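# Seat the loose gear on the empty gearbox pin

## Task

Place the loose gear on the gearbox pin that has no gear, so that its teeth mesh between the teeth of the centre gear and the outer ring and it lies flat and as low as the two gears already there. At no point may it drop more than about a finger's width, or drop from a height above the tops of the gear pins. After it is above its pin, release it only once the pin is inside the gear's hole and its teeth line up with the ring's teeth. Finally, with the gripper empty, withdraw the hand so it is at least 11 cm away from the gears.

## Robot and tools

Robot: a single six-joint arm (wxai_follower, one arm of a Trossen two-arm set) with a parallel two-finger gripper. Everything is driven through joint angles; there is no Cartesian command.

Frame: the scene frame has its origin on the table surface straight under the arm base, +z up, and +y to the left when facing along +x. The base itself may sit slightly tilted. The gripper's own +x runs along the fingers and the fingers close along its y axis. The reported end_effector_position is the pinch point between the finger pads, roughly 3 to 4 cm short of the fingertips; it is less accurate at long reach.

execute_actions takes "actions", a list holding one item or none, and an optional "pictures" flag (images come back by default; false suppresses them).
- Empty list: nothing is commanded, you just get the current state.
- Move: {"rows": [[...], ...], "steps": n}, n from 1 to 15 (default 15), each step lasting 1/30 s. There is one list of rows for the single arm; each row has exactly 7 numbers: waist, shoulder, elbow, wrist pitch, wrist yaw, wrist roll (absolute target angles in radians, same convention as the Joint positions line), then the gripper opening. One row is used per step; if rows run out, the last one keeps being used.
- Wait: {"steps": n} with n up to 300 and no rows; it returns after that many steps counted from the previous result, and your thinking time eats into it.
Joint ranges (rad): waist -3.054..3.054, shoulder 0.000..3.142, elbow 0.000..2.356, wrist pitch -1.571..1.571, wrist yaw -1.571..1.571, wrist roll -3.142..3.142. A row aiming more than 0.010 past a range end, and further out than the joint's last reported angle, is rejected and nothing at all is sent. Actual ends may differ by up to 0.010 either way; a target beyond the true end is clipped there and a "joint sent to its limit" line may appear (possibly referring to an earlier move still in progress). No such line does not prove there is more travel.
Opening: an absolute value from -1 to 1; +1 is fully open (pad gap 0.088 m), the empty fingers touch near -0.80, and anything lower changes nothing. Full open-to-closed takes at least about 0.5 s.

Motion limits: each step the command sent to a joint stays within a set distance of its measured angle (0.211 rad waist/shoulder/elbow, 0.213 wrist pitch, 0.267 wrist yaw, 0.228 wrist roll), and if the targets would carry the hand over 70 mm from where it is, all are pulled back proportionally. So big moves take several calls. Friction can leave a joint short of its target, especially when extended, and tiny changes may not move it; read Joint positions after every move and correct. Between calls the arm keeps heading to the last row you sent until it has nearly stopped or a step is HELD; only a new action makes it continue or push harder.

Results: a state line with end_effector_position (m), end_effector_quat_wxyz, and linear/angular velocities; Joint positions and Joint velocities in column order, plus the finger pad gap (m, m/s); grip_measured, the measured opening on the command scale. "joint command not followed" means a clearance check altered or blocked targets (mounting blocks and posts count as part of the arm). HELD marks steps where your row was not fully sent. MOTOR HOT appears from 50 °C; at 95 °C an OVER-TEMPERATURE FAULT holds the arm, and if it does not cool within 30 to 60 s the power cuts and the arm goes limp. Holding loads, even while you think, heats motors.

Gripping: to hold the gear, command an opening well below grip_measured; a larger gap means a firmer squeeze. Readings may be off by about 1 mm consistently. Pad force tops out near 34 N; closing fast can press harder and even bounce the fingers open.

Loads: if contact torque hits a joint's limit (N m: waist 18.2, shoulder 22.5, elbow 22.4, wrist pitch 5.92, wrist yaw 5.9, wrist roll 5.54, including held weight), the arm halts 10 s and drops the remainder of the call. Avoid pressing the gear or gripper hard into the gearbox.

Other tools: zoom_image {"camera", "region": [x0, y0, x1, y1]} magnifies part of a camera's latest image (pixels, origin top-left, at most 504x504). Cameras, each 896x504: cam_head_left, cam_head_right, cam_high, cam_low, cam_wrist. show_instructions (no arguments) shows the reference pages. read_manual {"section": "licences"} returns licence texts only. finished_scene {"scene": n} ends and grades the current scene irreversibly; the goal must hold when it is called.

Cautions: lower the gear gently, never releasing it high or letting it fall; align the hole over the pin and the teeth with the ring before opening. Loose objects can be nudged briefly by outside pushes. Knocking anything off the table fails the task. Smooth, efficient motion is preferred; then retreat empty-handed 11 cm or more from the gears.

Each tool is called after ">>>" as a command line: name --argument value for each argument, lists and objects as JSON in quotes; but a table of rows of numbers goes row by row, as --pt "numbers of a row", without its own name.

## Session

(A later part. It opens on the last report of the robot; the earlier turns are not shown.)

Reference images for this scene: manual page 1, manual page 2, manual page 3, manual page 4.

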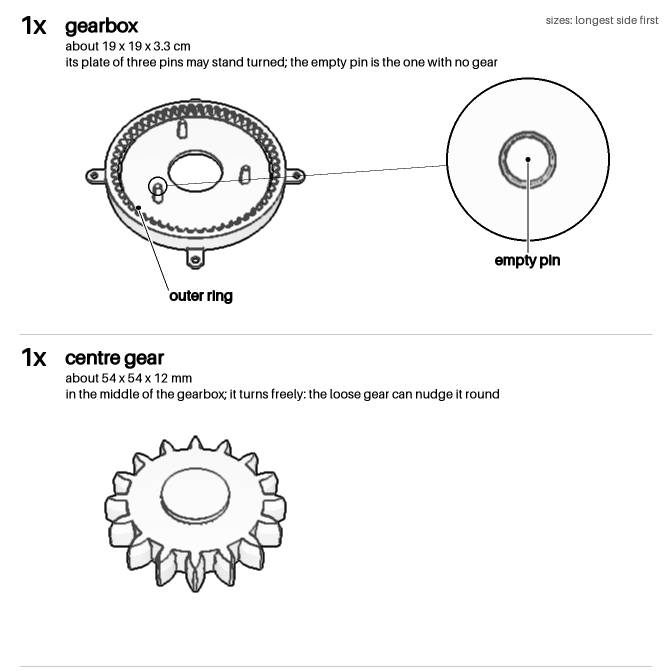

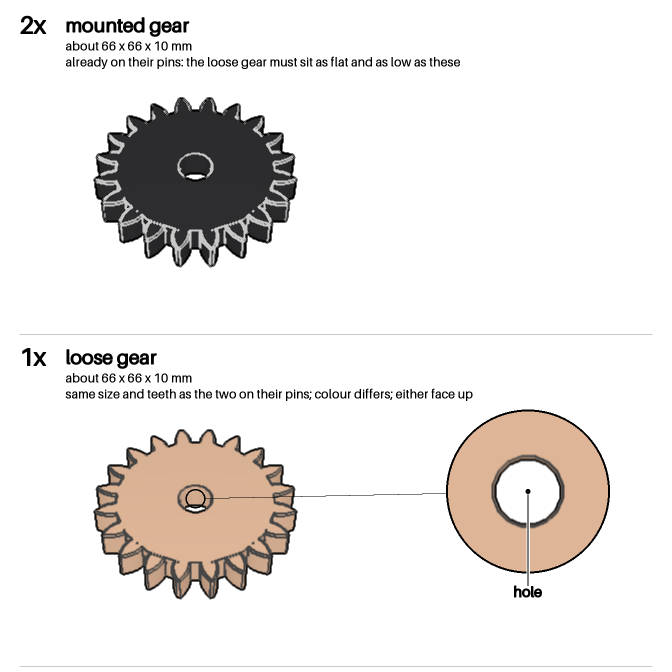

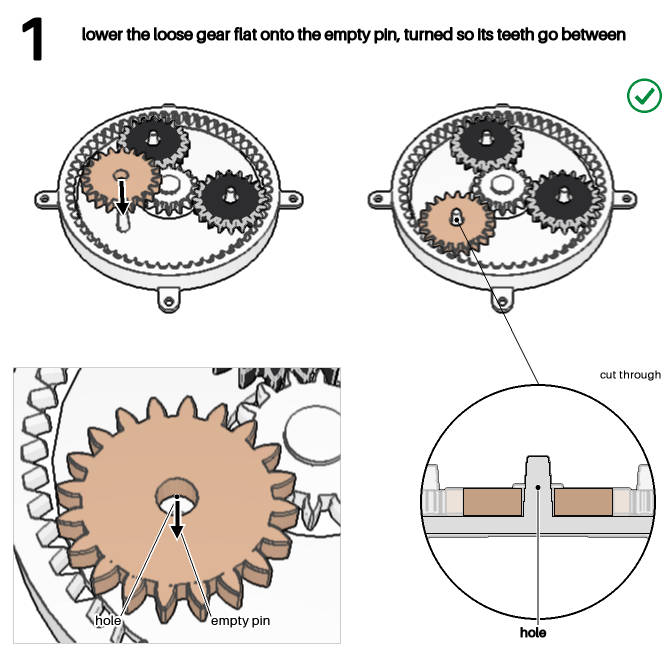

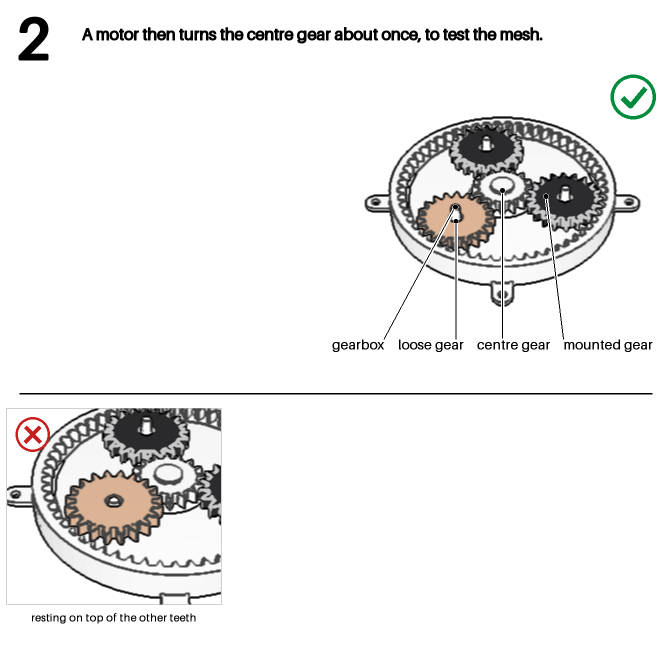

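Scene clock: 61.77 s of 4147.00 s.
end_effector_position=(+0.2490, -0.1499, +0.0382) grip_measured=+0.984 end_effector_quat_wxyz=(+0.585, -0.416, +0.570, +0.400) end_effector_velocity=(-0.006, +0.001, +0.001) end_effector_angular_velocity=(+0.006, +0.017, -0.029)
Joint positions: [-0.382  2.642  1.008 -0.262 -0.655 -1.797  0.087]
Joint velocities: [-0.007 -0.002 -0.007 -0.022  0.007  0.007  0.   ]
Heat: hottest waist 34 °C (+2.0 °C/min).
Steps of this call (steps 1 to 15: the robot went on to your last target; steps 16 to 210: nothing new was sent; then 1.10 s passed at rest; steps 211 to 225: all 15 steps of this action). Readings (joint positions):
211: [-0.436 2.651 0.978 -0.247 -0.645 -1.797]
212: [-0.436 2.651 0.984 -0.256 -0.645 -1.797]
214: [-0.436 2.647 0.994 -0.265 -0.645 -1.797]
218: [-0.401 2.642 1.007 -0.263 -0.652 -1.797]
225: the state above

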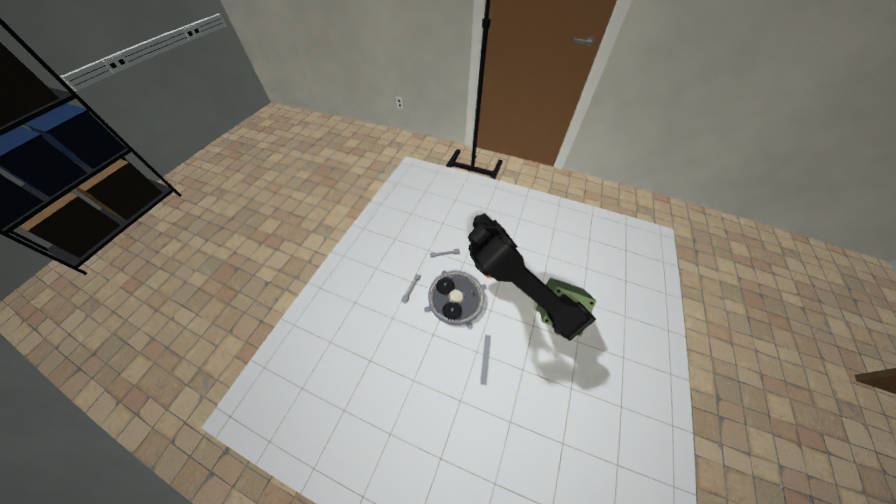

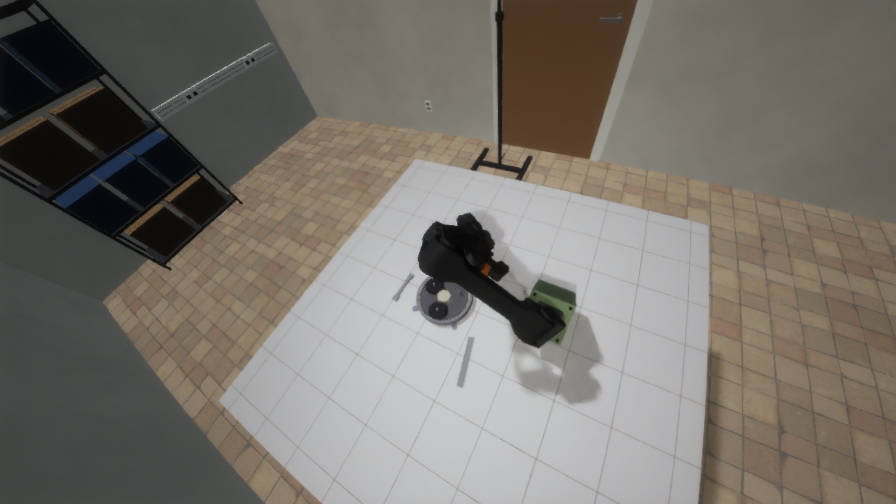

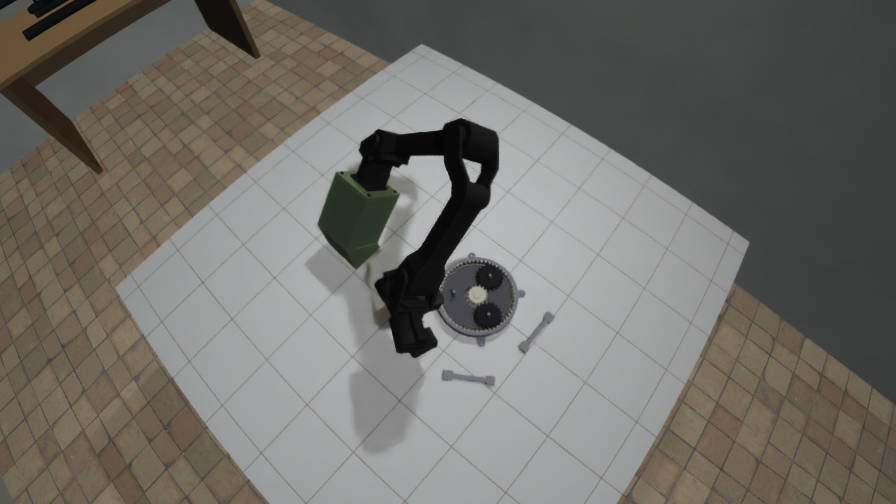

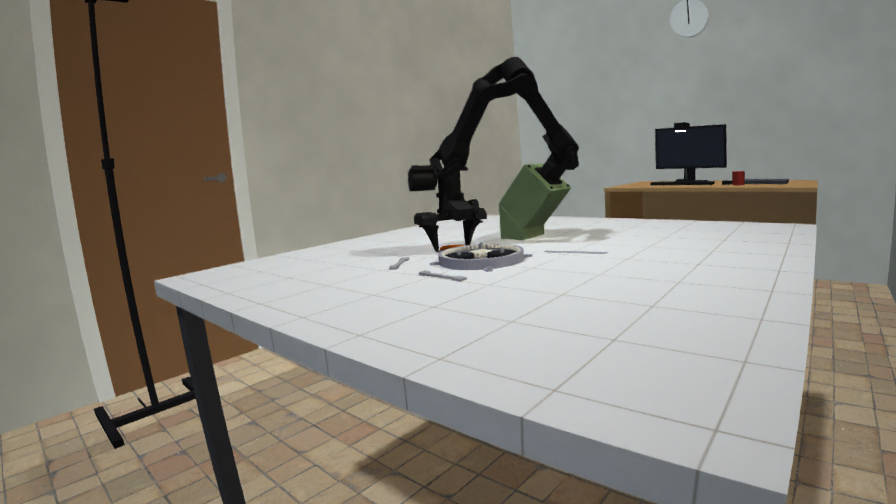

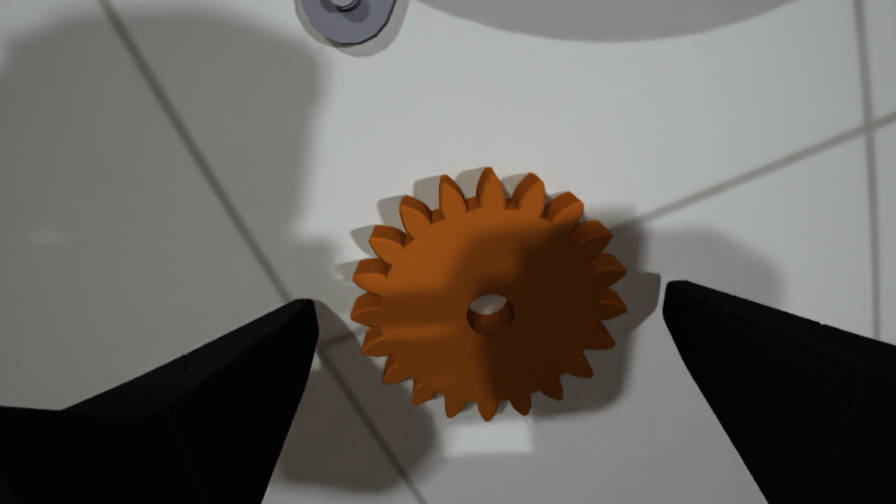

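>>> execute_actions --actions '[{"rows":[[-0.38,2.65,1.015,-0.255,-0.66,-1.8,0.7],[-0.38,2.65,1.015,-0.255,-0.66,-1.8,0.7],[-0.38,2.65,1.015,-0.255,-0.66,-1.8,0.6],[-0.38,2.65,1.015,-0.255,-0.66,-1.8,0.6],[-0.38,2.65,1.015,-0.255,-0.66,-1.8,0.5],[-0.38,2.65,1.015,-0.255,-0.66,-1.8,0.5],[-0.38,2.65,1.015,-0.255,-0.66,-1.8,0.4],[-0.38,2.65,1.015,-0.255,-0.66,-1.8,0.2]],"steps":15}]'

Scene clock: 66.63 s of 4147.00 s.
end_effector_position=(+0.2503, -0.1503, +0.0382) grip_measured=+0.518 end_effector_quat_wxyz=(+0.584, -0.419, +0.568, +0.400) end_effector_velocity=(+0.001, +0.001, +0.001) end_effector_angular_velocity=(+0.007, -0.004, +0.004)
Joint positions: [-0.381  2.641  1.009 -0.257 -0.656 -1.797  0.064]
Joint velocities: [-0.002 -0.002  0.002 -0.007 -0.007 -0.007  0.   ]
Heat: hottest waist 35 °C (+3.0 °C/min).
Steps of this call (steps 1 to 15: the robot went on to your last target; steps 16 to 131: nothing new was sent; steps 132 to 146: all 15 steps of this action). Readings (joint positions):
132: [-0.381 2.641 1.008 -0.261 -0.656 -1.797]
133: [-0.381 2.641 1.008 -0.260 -0.656 -1.797]
135: [-0.381 2.641 1.008 -0.258 -0.656 -1.797]
139: [-0.381 2.641 1.008 -0.257 -0.656 -1.797]
146: the state above

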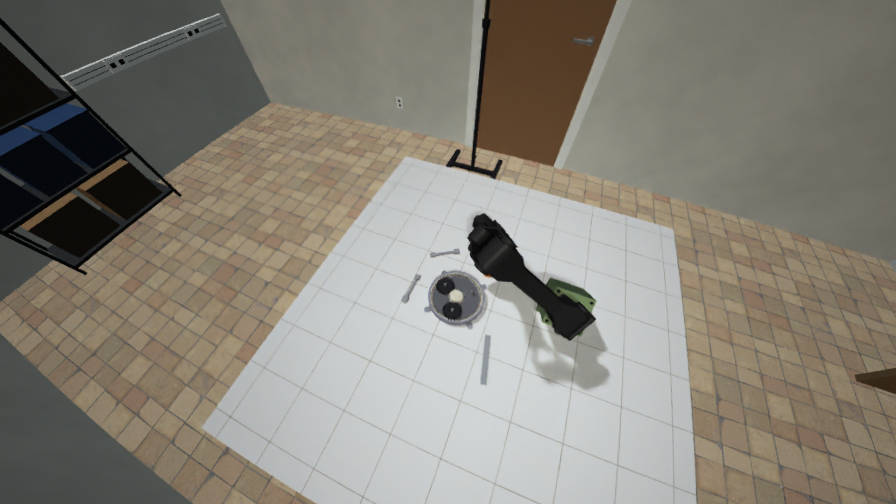

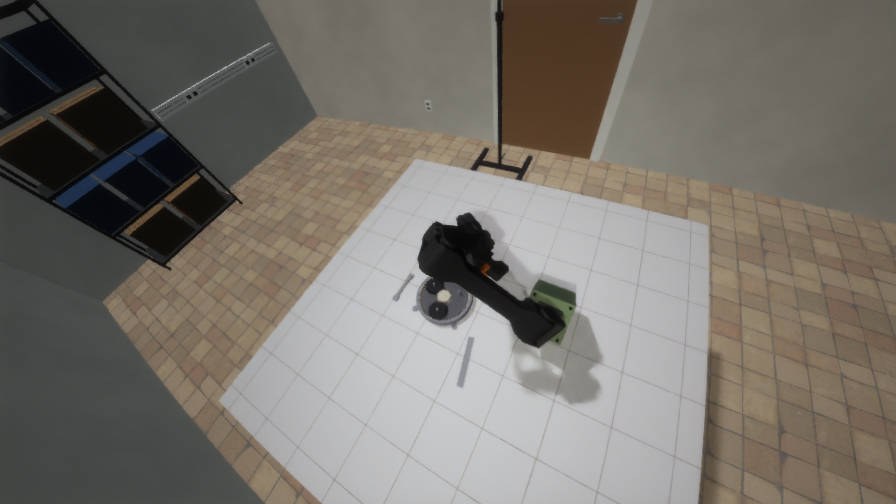

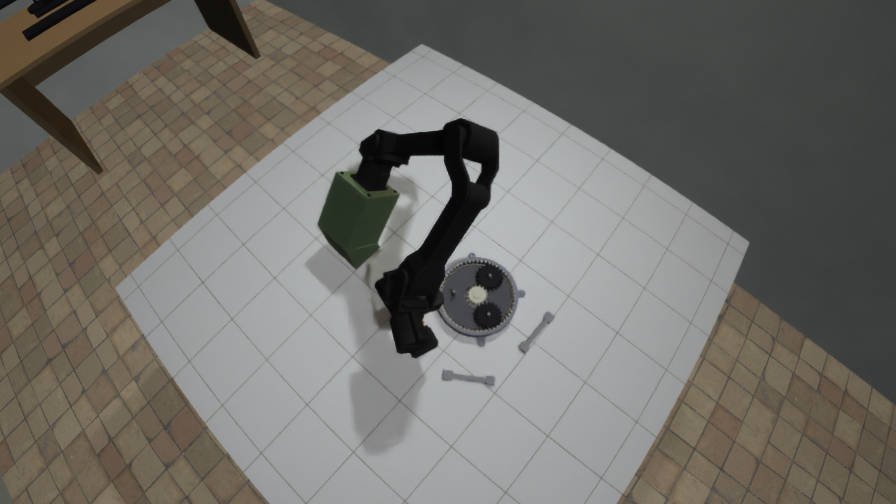

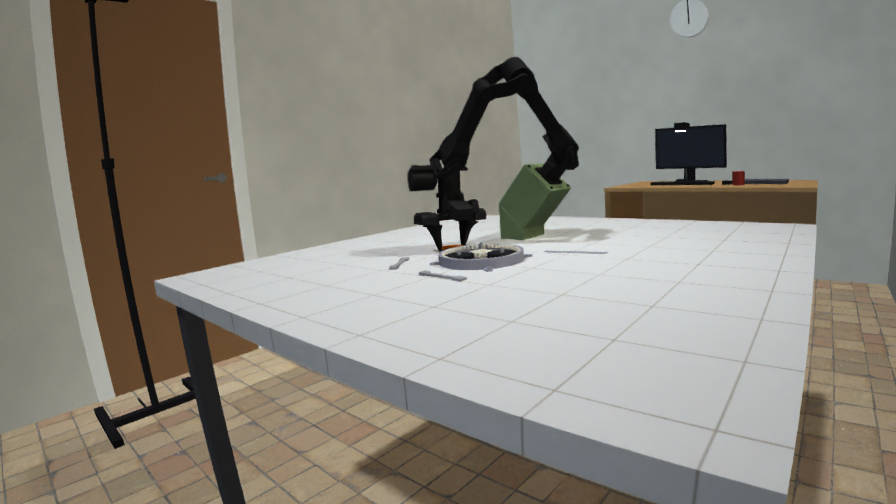

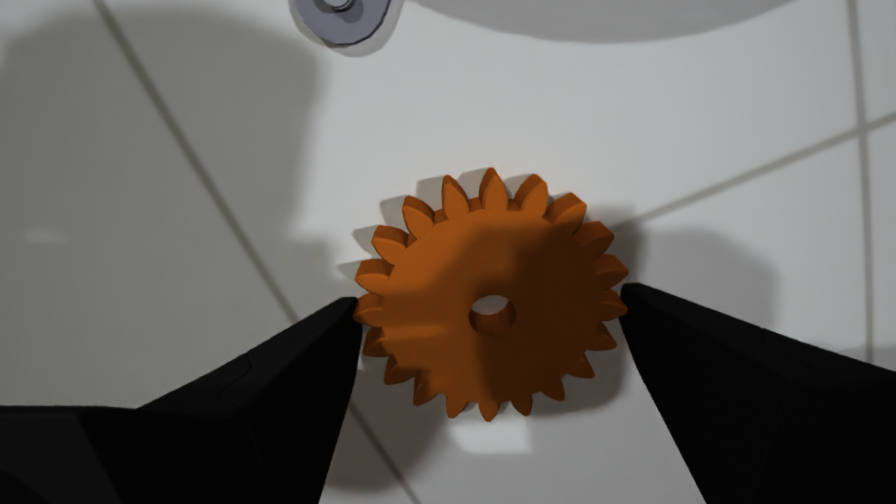

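>>> execute_actions --actions '[{"rows":[[-0.38,2.6,1.0,-0.29,-0.66,-1.8,0.2],[-0.38,2.55,0.98,-0.31,-0.66,-1.8,0.2],[-0.38,2.45,0.95,-0.34,-0.66,-1.8,0.2],[-0.38,2.35,0.9,-0.37,-0.67,-1.8,0.2],[-0.38,2.25,0.85,-0.4,-0.68,-1.8,0.2],[-0.38,2.15,0.8,-0.42,-0.68,-1.7,0.2],[-0.38,2.1,0.76,-0.42,-0.68,-1.6,0.2],[-0.36,2.08,0.76,-0.42,-0.69,-1.5,0.2],[-0.33,2.08,0.76,-0.42,-0.69,-1.4,0.2],[-0.3,2.08,0.76,-0.42,-0.69,-1.3,0.2],[-0.27,2.08,0.76,-0.42,-0.69,-1.2,0.2],[-0.231,2.1,0.765,-0.411,-0.698,-1.2,0.2]],"steps":15}]' --pictures false

>>> execute_actions --actions '[{"steps":15}]'

Scene clock: 76.73 s of 4147.00 s.
end_effector_position=(+0.2557, -0.0467, +0.1012) grip_measured=+0.517 end_effector_quat_wxyz=(+0.647, -0.335, +0.613, +0.305) end_effector_velocity=(+0.032, +0.111, -0.006) end_effector_angular_velocity=(+0.036, +0.053, -0.712)
Joint positions: [-0.257  2.135  0.783 -0.406 -0.694 -1.325  0.064]
Joint velocities: [ 0.369 -0.305 -0.027 -0.051 -0.037  1.136 -0.   ]
Heat: hottest waist 35 °C (+3.0 °C/min).
Steps of this call (steps 1 to 15: the robot went on to your last target; steps 16 to 288: nothing new was sent; steps 289 to 303: all 15 steps of this action). Readings (joint positions):
289: [-0.381 2.641 1.009 -0.258 -0.656 -1.797]
290: [-0.381 2.633 1.008 -0.268 -0.656 -1.797]
292: [-0.381 2.574 0.977 -0.305 -0.657 -1.797]
296: [-0.380 2.370 0.856 -0.380 -0.673 -1.693]
303: the state above

Scene clock: 77.23 s of 4147.00 s.
end_effector_position=(+0.2540, -0.0388, +0.0997) grip_measured=+0.517 end_effector_quat_wxyz=(+0.659, -0.302, +0.631, +0.277) end_effector_velocity=(-0.004, +0.002, +0.000) end_effector_angular_velocity=(-0.001, +0.016, -0.017)
Joint positions: [-0.232  2.112  0.771 -0.41  -0.694 -1.206  0.064]
Joint velocities: [ 0.002 -0.007 -0.002 -0.022  0.007  0.007  0.   ]
Heat: hottest waist 35 °C (+3.0 °C/min).
Steps of this call (steps 1 to 15: the robot went on to your last target). Readings (joint positions):
1: [-0.247 2.128 0.781 -0.407 -0.694 -1.294]
2: [-0.241 2.124 0.779 -0.408 -0.694 -1.271]
4: [-0.237 2.120 0.774 -0.410 -0.694 -1.241]
8: [-0.234 2.115 0.771 -0.410 -0.694 -1.216]
15: the state above

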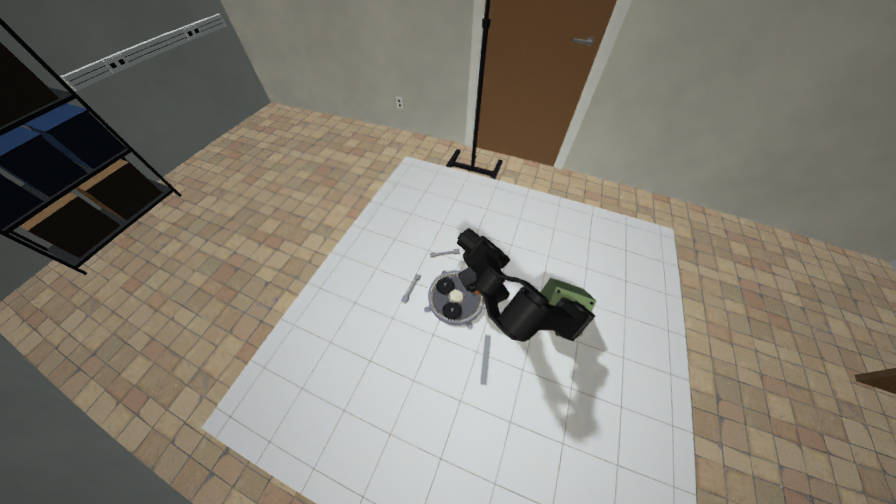

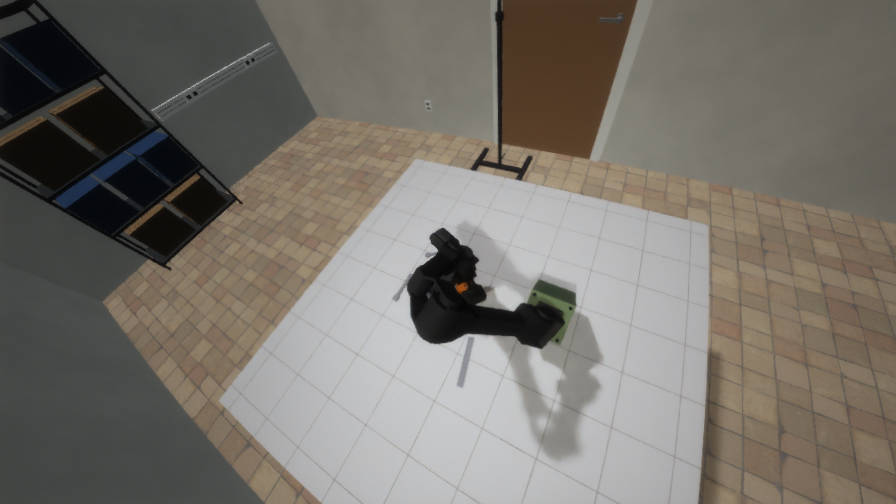

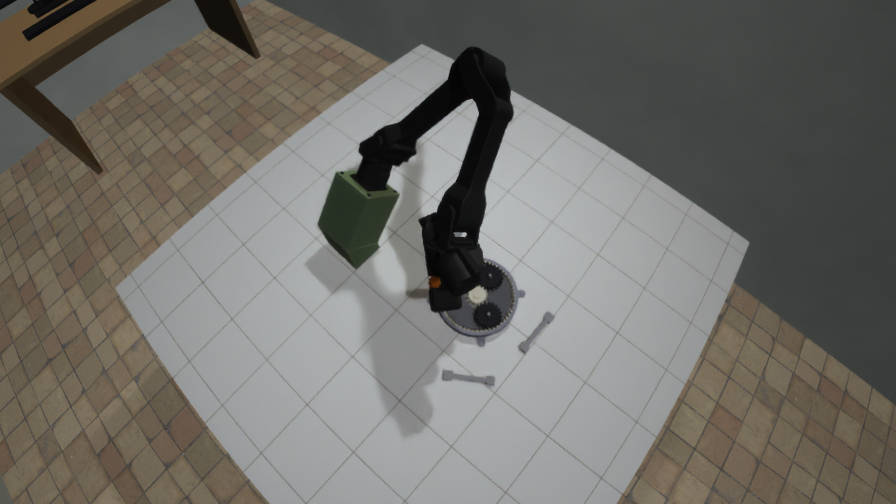

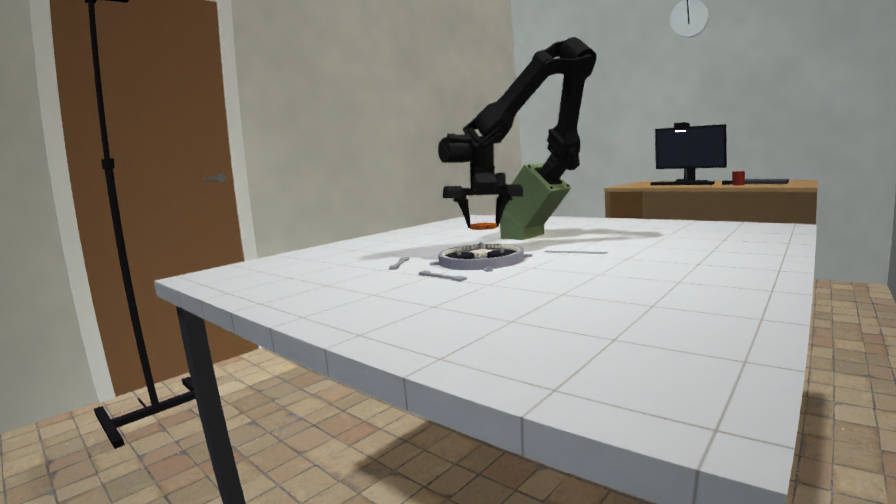

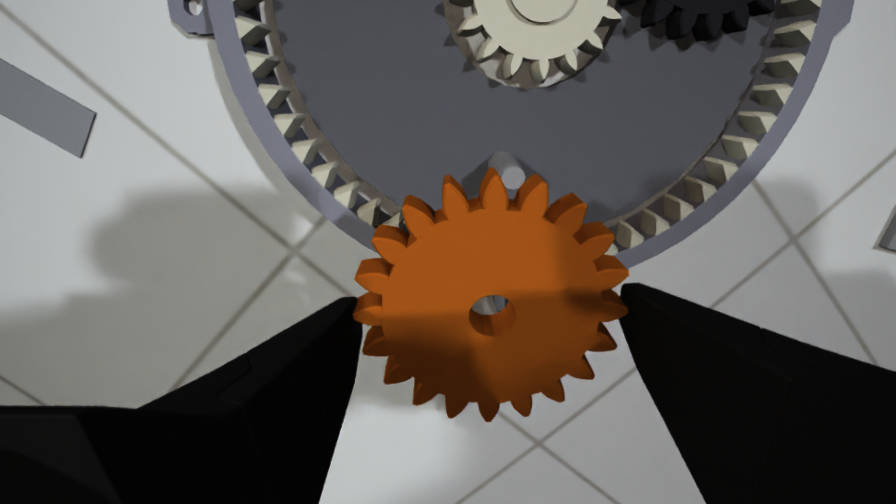

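>>> execute_actions --actions '[{"rows":[[-0.17,2.13,0.79,-0.35,-0.705,-1.15,0.2],[-0.17,2.13,0.79,-0.35,-0.705,-1.15,0.2],[-0.17,2.13,0.79,-0.35,-0.705,-1.15,0.2],[-0.1,2.165,0.8,-0.287,-0.716,-1.1,0.2]],"steps":15}]'

Scene clock: 83.90 s of 4147.00 s.
end_effector_position=(+0.2713, -0.0223, +0.0722) grip_measured=+0.516 end_effector_quat_wxyz=(+0.647, -0.319, +0.625, +0.298) end_effector_velocity=(+0.006, +0.003, -0.003) end_effector_angular_velocity=(+0.004, -0.010, +0.009)
Joint positions: [-0.103  2.155  0.792 -0.291 -0.711 -1.106  0.064]
Joint velocities: [ 0.017  0.002  0.007  0.022 -0.007  0.022 -0.   ]
Heat: hottest shoulder 36 °C (+4.0 °C/min).
Steps of this call (steps 1 to 15: the robot went on to your last target; steps 16 to 185: nothing new was sent; steps 186 to 200: all 15 steps of this action). Readings (joint positions):
186: [-0.227 2.111 0.770 -0.402 -0.694 -1.194]
187: [-0.215 2.112 0.771 -0.389 -0.695 -1.184]
189: [-0.186 2.119 0.776 -0.363 -0.700 -1.162]
193: [-0.118 2.145 0.790 -0.310 -0.710 -1.122]
200: the state above

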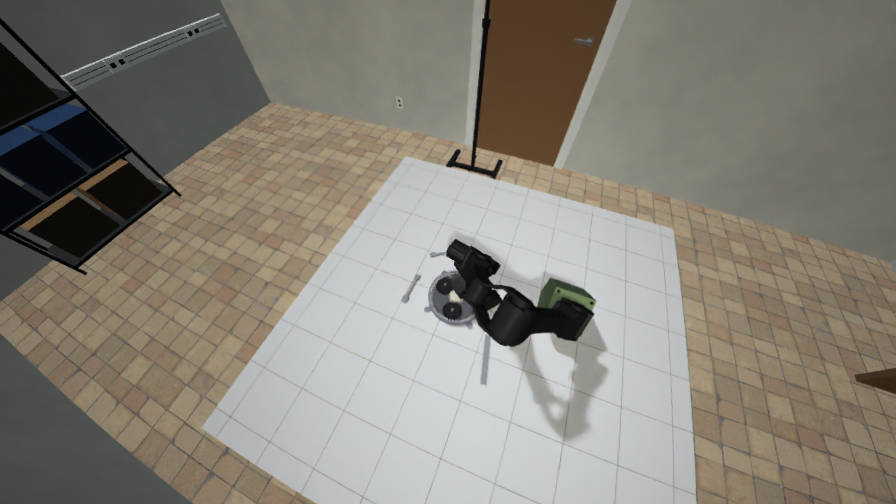

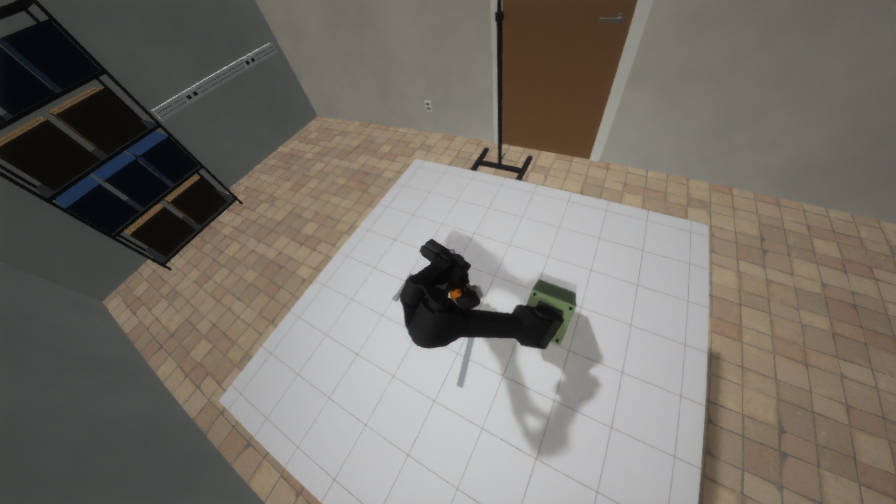

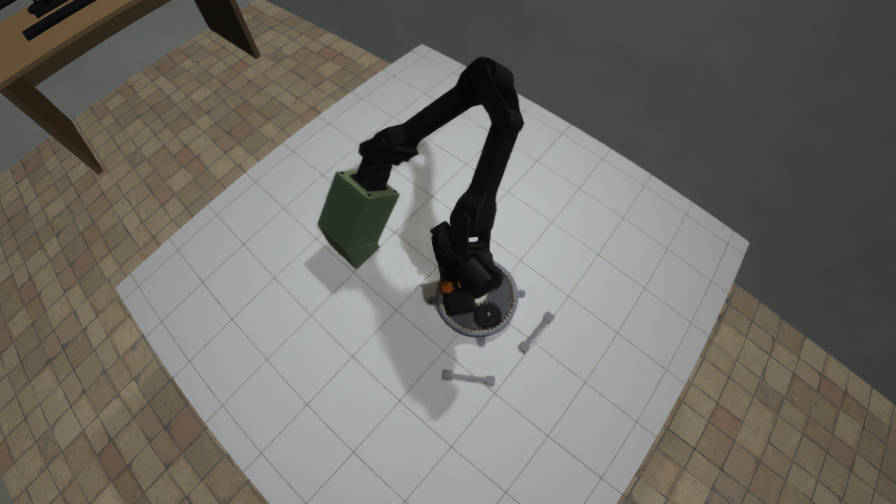

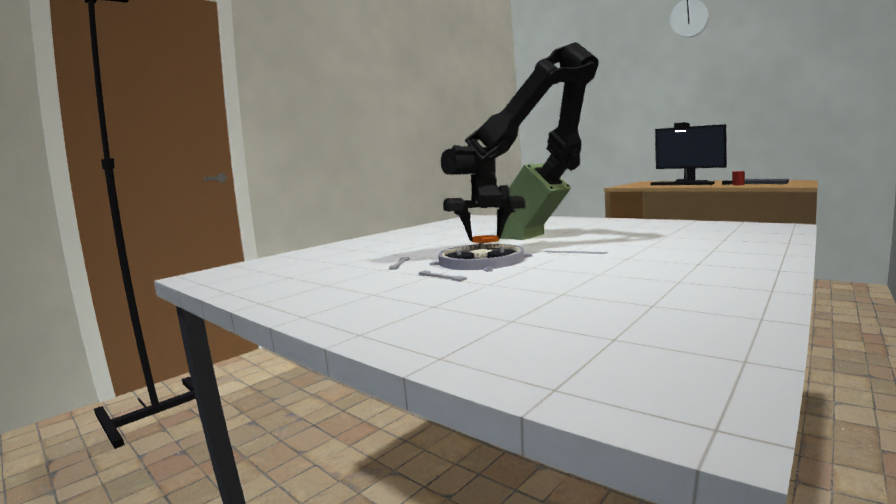

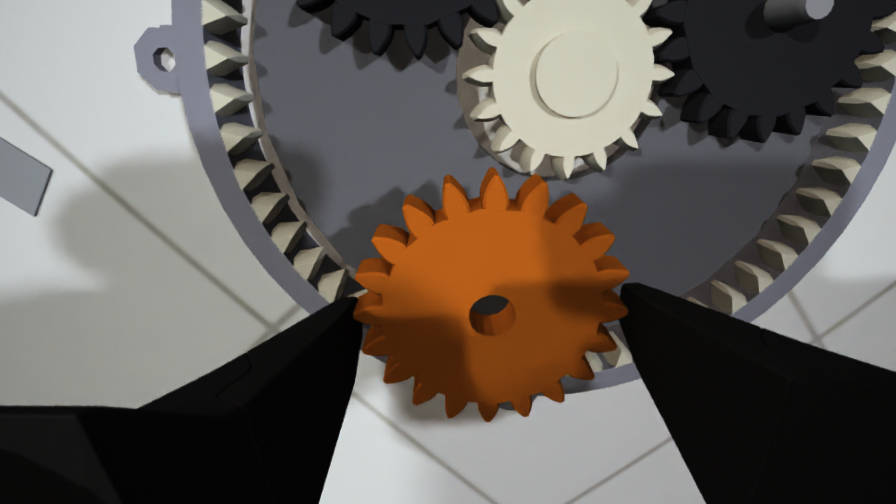

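>>> execute_actions --actions '[{"rows":[[-0.108,2.175,0.83,-0.31,-0.716,-1.1,0.2],[-0.108,2.175,0.83,-0.31,-0.716,-1.1,0.2],[-0.108,2.175,0.83,-0.31,-0.716,-1.1,0.2],[-0.1,2.2,0.83,-0.29,-0.716,-1.1,0.2]],"steps":15}]'

>>> zoom_image --camera "cam_wrist" --region '[400,220,600,400]'

Scene clock: 90.53 s of 4147.00 s.
end_effector_position=(+0.2775, -0.0255, +0.0694) grip_measured=+0.515 end_effector_quat_wxyz=(+0.647, -0.317, +0.626, +0.298) end_effector_velocity=(-0.003, +0.003, +0.000) end_effector_angular_velocity=(+0.025, +0.010, -0.008)
Joint positions: [-0.102  2.186  0.822 -0.294 -0.715 -1.104  0.064]
Joint velocities: [-0.002  0.002  0.002 -0.022 -0.022 -0.007 -0.   ]
Heat: hottest shoulder 36 °C (+4.1 °C/min).
Steps of this call (steps 1 to 15: the robot went on to your last target; steps 16 to 184: nothing new was sent; steps 185 to 199: all 15 steps of this action). Readings (joint positions):
185: [-0.100 2.158 0.796 -0.292 -0.712 -1.104]
186: [-0.100 2.161 0.802 -0.296 -0.712 -1.104]
188: [-0.101 2.167 0.813 -0.299 -0.713 -1.104]
192: [-0.101 2.184 0.822 -0.294 -0.714 -1.104]
199: the state above

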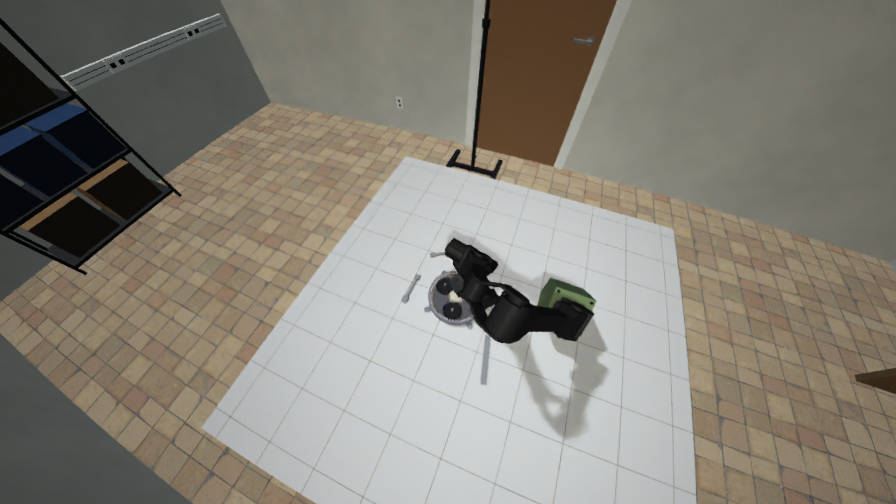

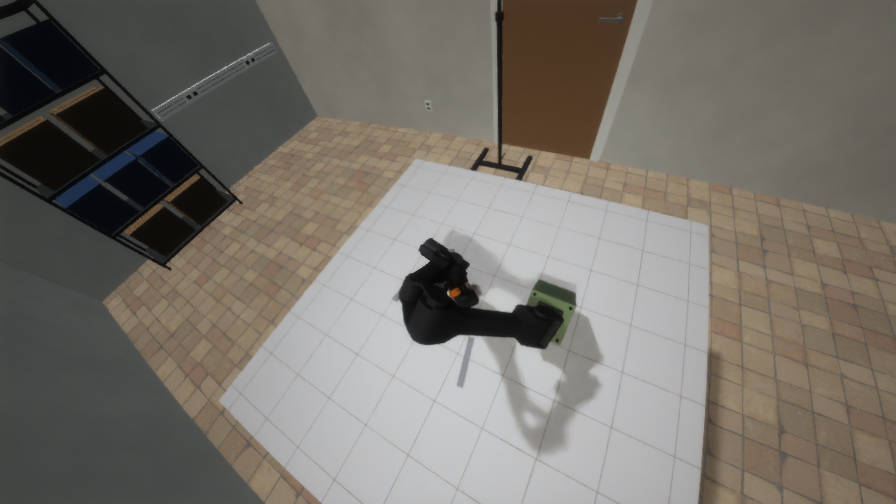

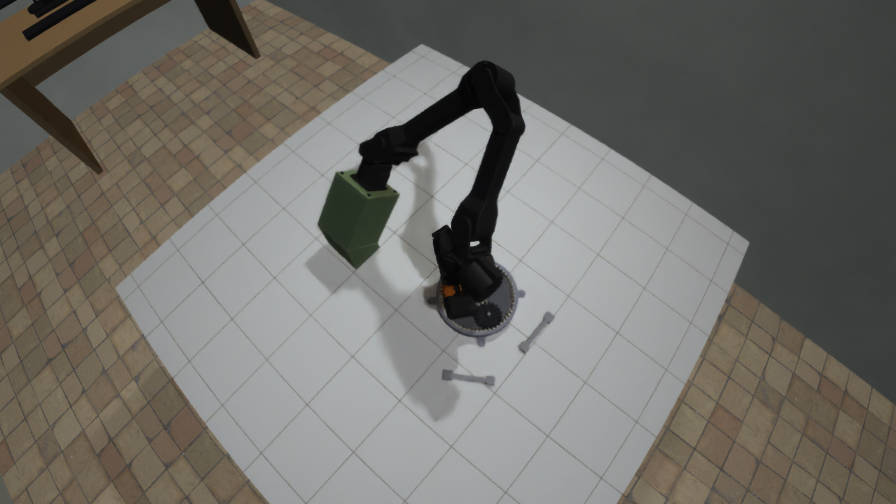

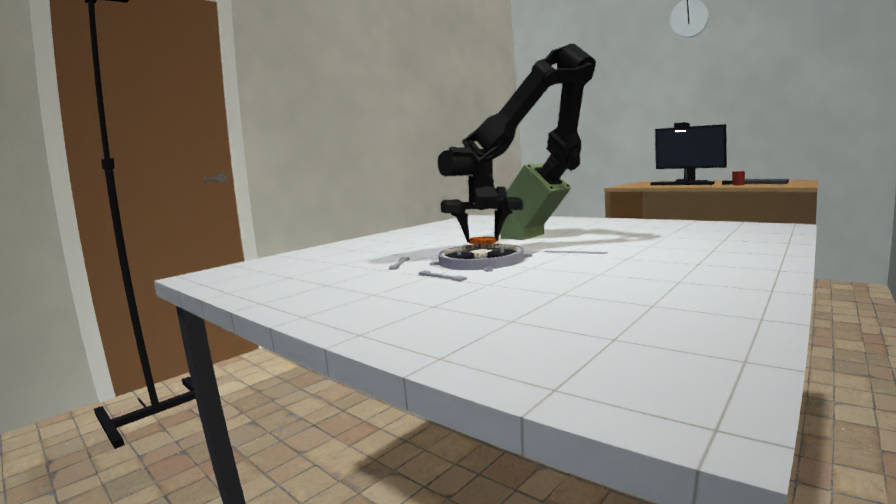

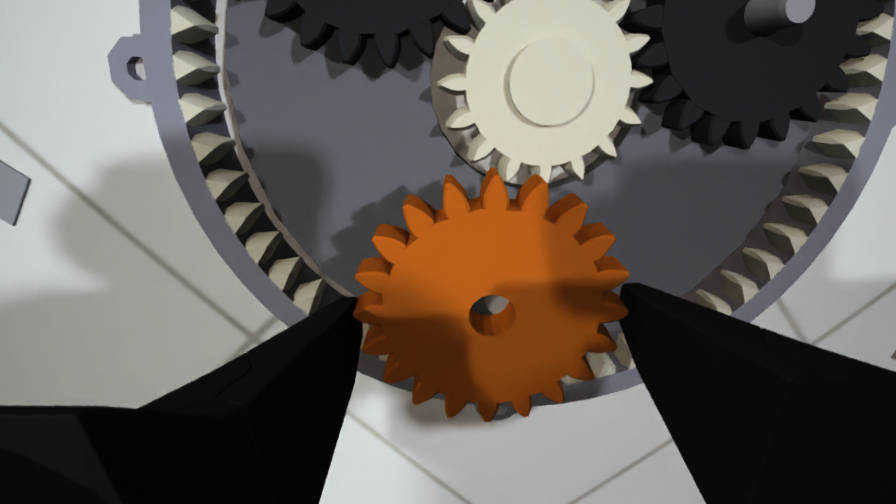

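Region (400, 220, 600, 400) of cam_wrist's 896x504 image, scaled by 2.520, with more detail than that image has; it fills the top 454 rows of this view, and the rest is white.

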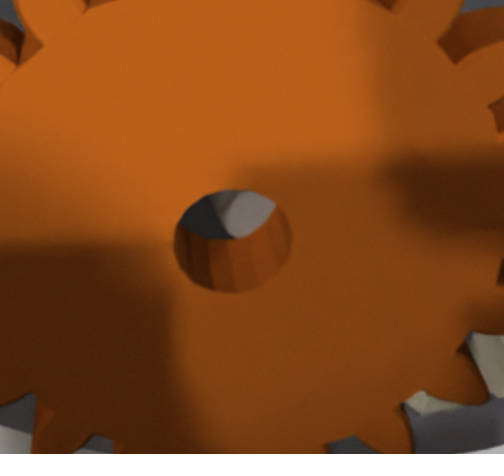

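>>> execute_actions --actions '[{"rows":[[-0.09,2.21,0.83,-0.28,-0.718,-1.1,0.2],[-0.09,2.21,0.83,-0.28,-0.718,-1.1,0.2],[-0.09,2.21,0.83,-0.28,-0.718,-1.1,0.2],[-0.08,2.23,0.832,-0.255,-0.72,-1.1,0.2]],"steps":15}]'

>>> zoom_image --camera "cam_wrist" --region '[400,220,600,400]'

Scene clock: 100.00 s of 4147.00 s.
end_effector_position=(+0.2817, -0.0320, +0.0682) grip_measured=+0.514 end_effector_quat_wxyz=(+0.650, -0.325, +0.621, +0.293) end_effector_velocity=(+0.001, +0.002, +0.002) end_effector_angular_velocity=(+0.007, -0.005, -0.007)
Joint positions: [-0.11   2.203  0.827 -0.263 -0.705 -1.103  0.064]
Joint velocities: [-0.002 -0.007  0.002 -0.007 -0.007  0.007 -0.   ]
Heat: hottest waist 36 °C (+3.0 °C/min).
Steps of this call (steps 1 to 15: the robot went on to your last target; steps 16 to 269: nothing new was sent; steps 270 to 284: all 15 steps of this action). Readings (joint positions):
270: [-0.102 2.189 0.824 -0.293 -0.715 -1.104]
271: [-0.102 2.189 0.824 -0.292 -0.715 -1.104]
273: [-0.103 2.191 0.824 -0.290 -0.714 -1.104]
277: [-0.108 2.198 0.825 -0.270 -0.708 -1.103]
284: the state above

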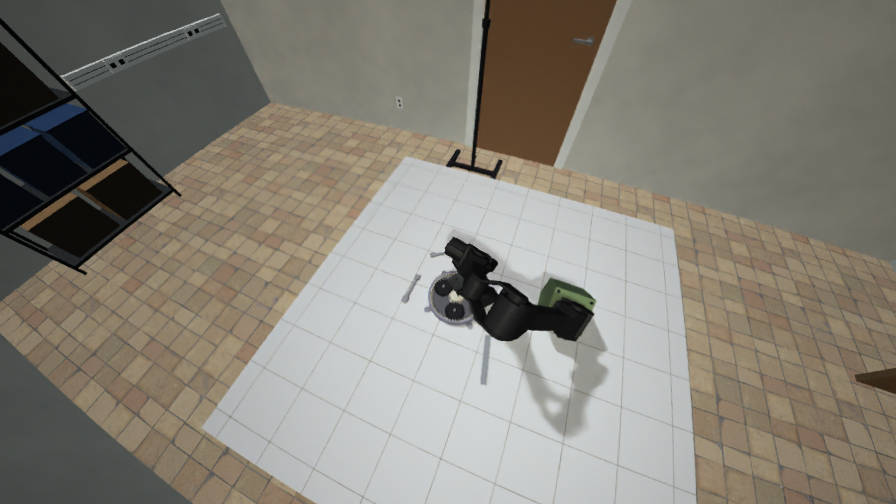

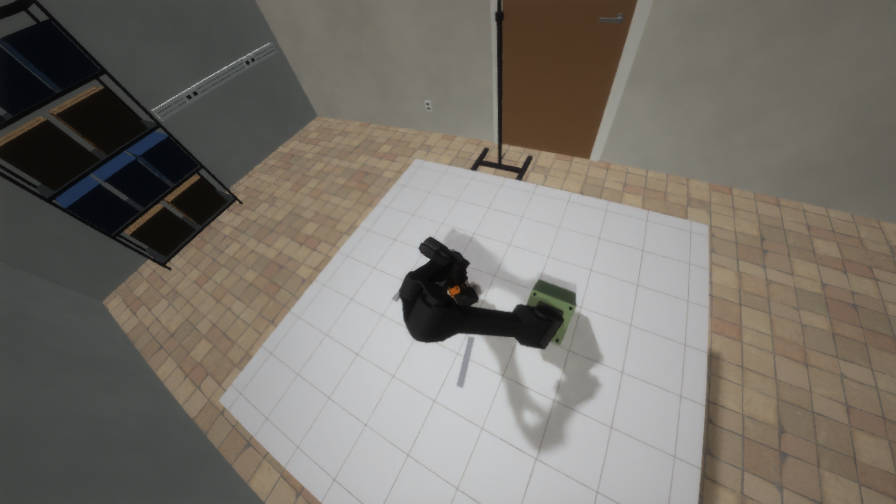

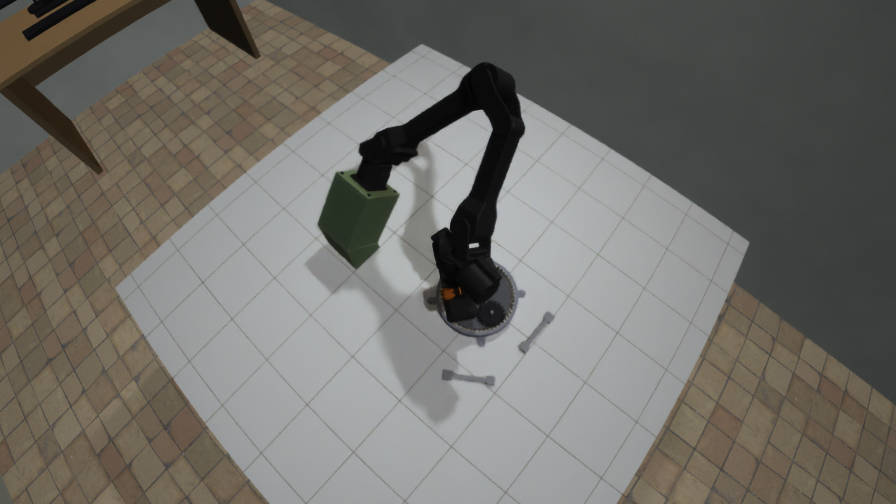

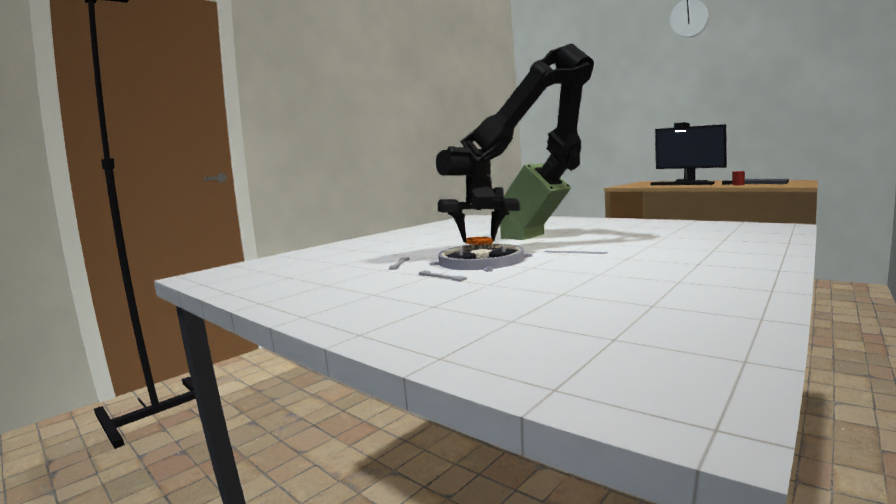

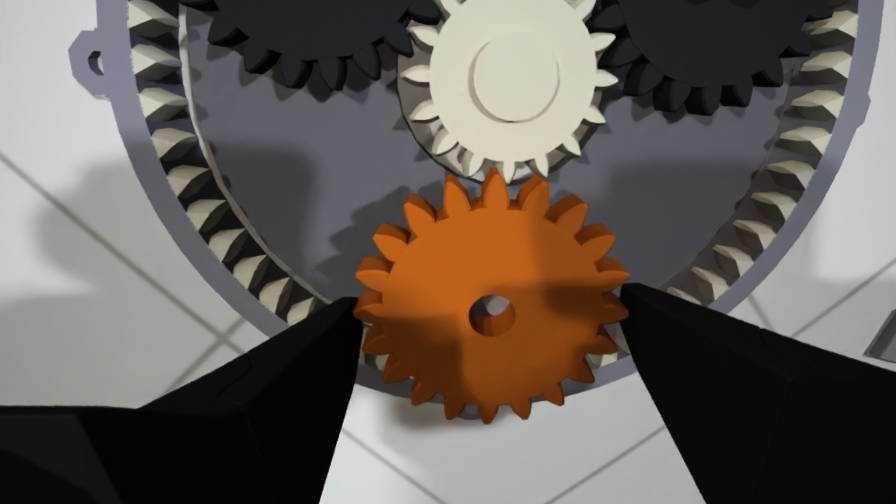

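Region (400, 220, 600, 400) of cam_wrist's 896x504 image, scaled by 2.520, with more detail than that image has; it fills the top 454 rows of this view, and the rest is white.

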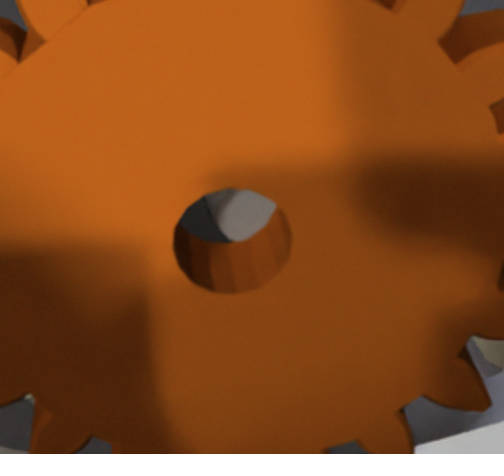

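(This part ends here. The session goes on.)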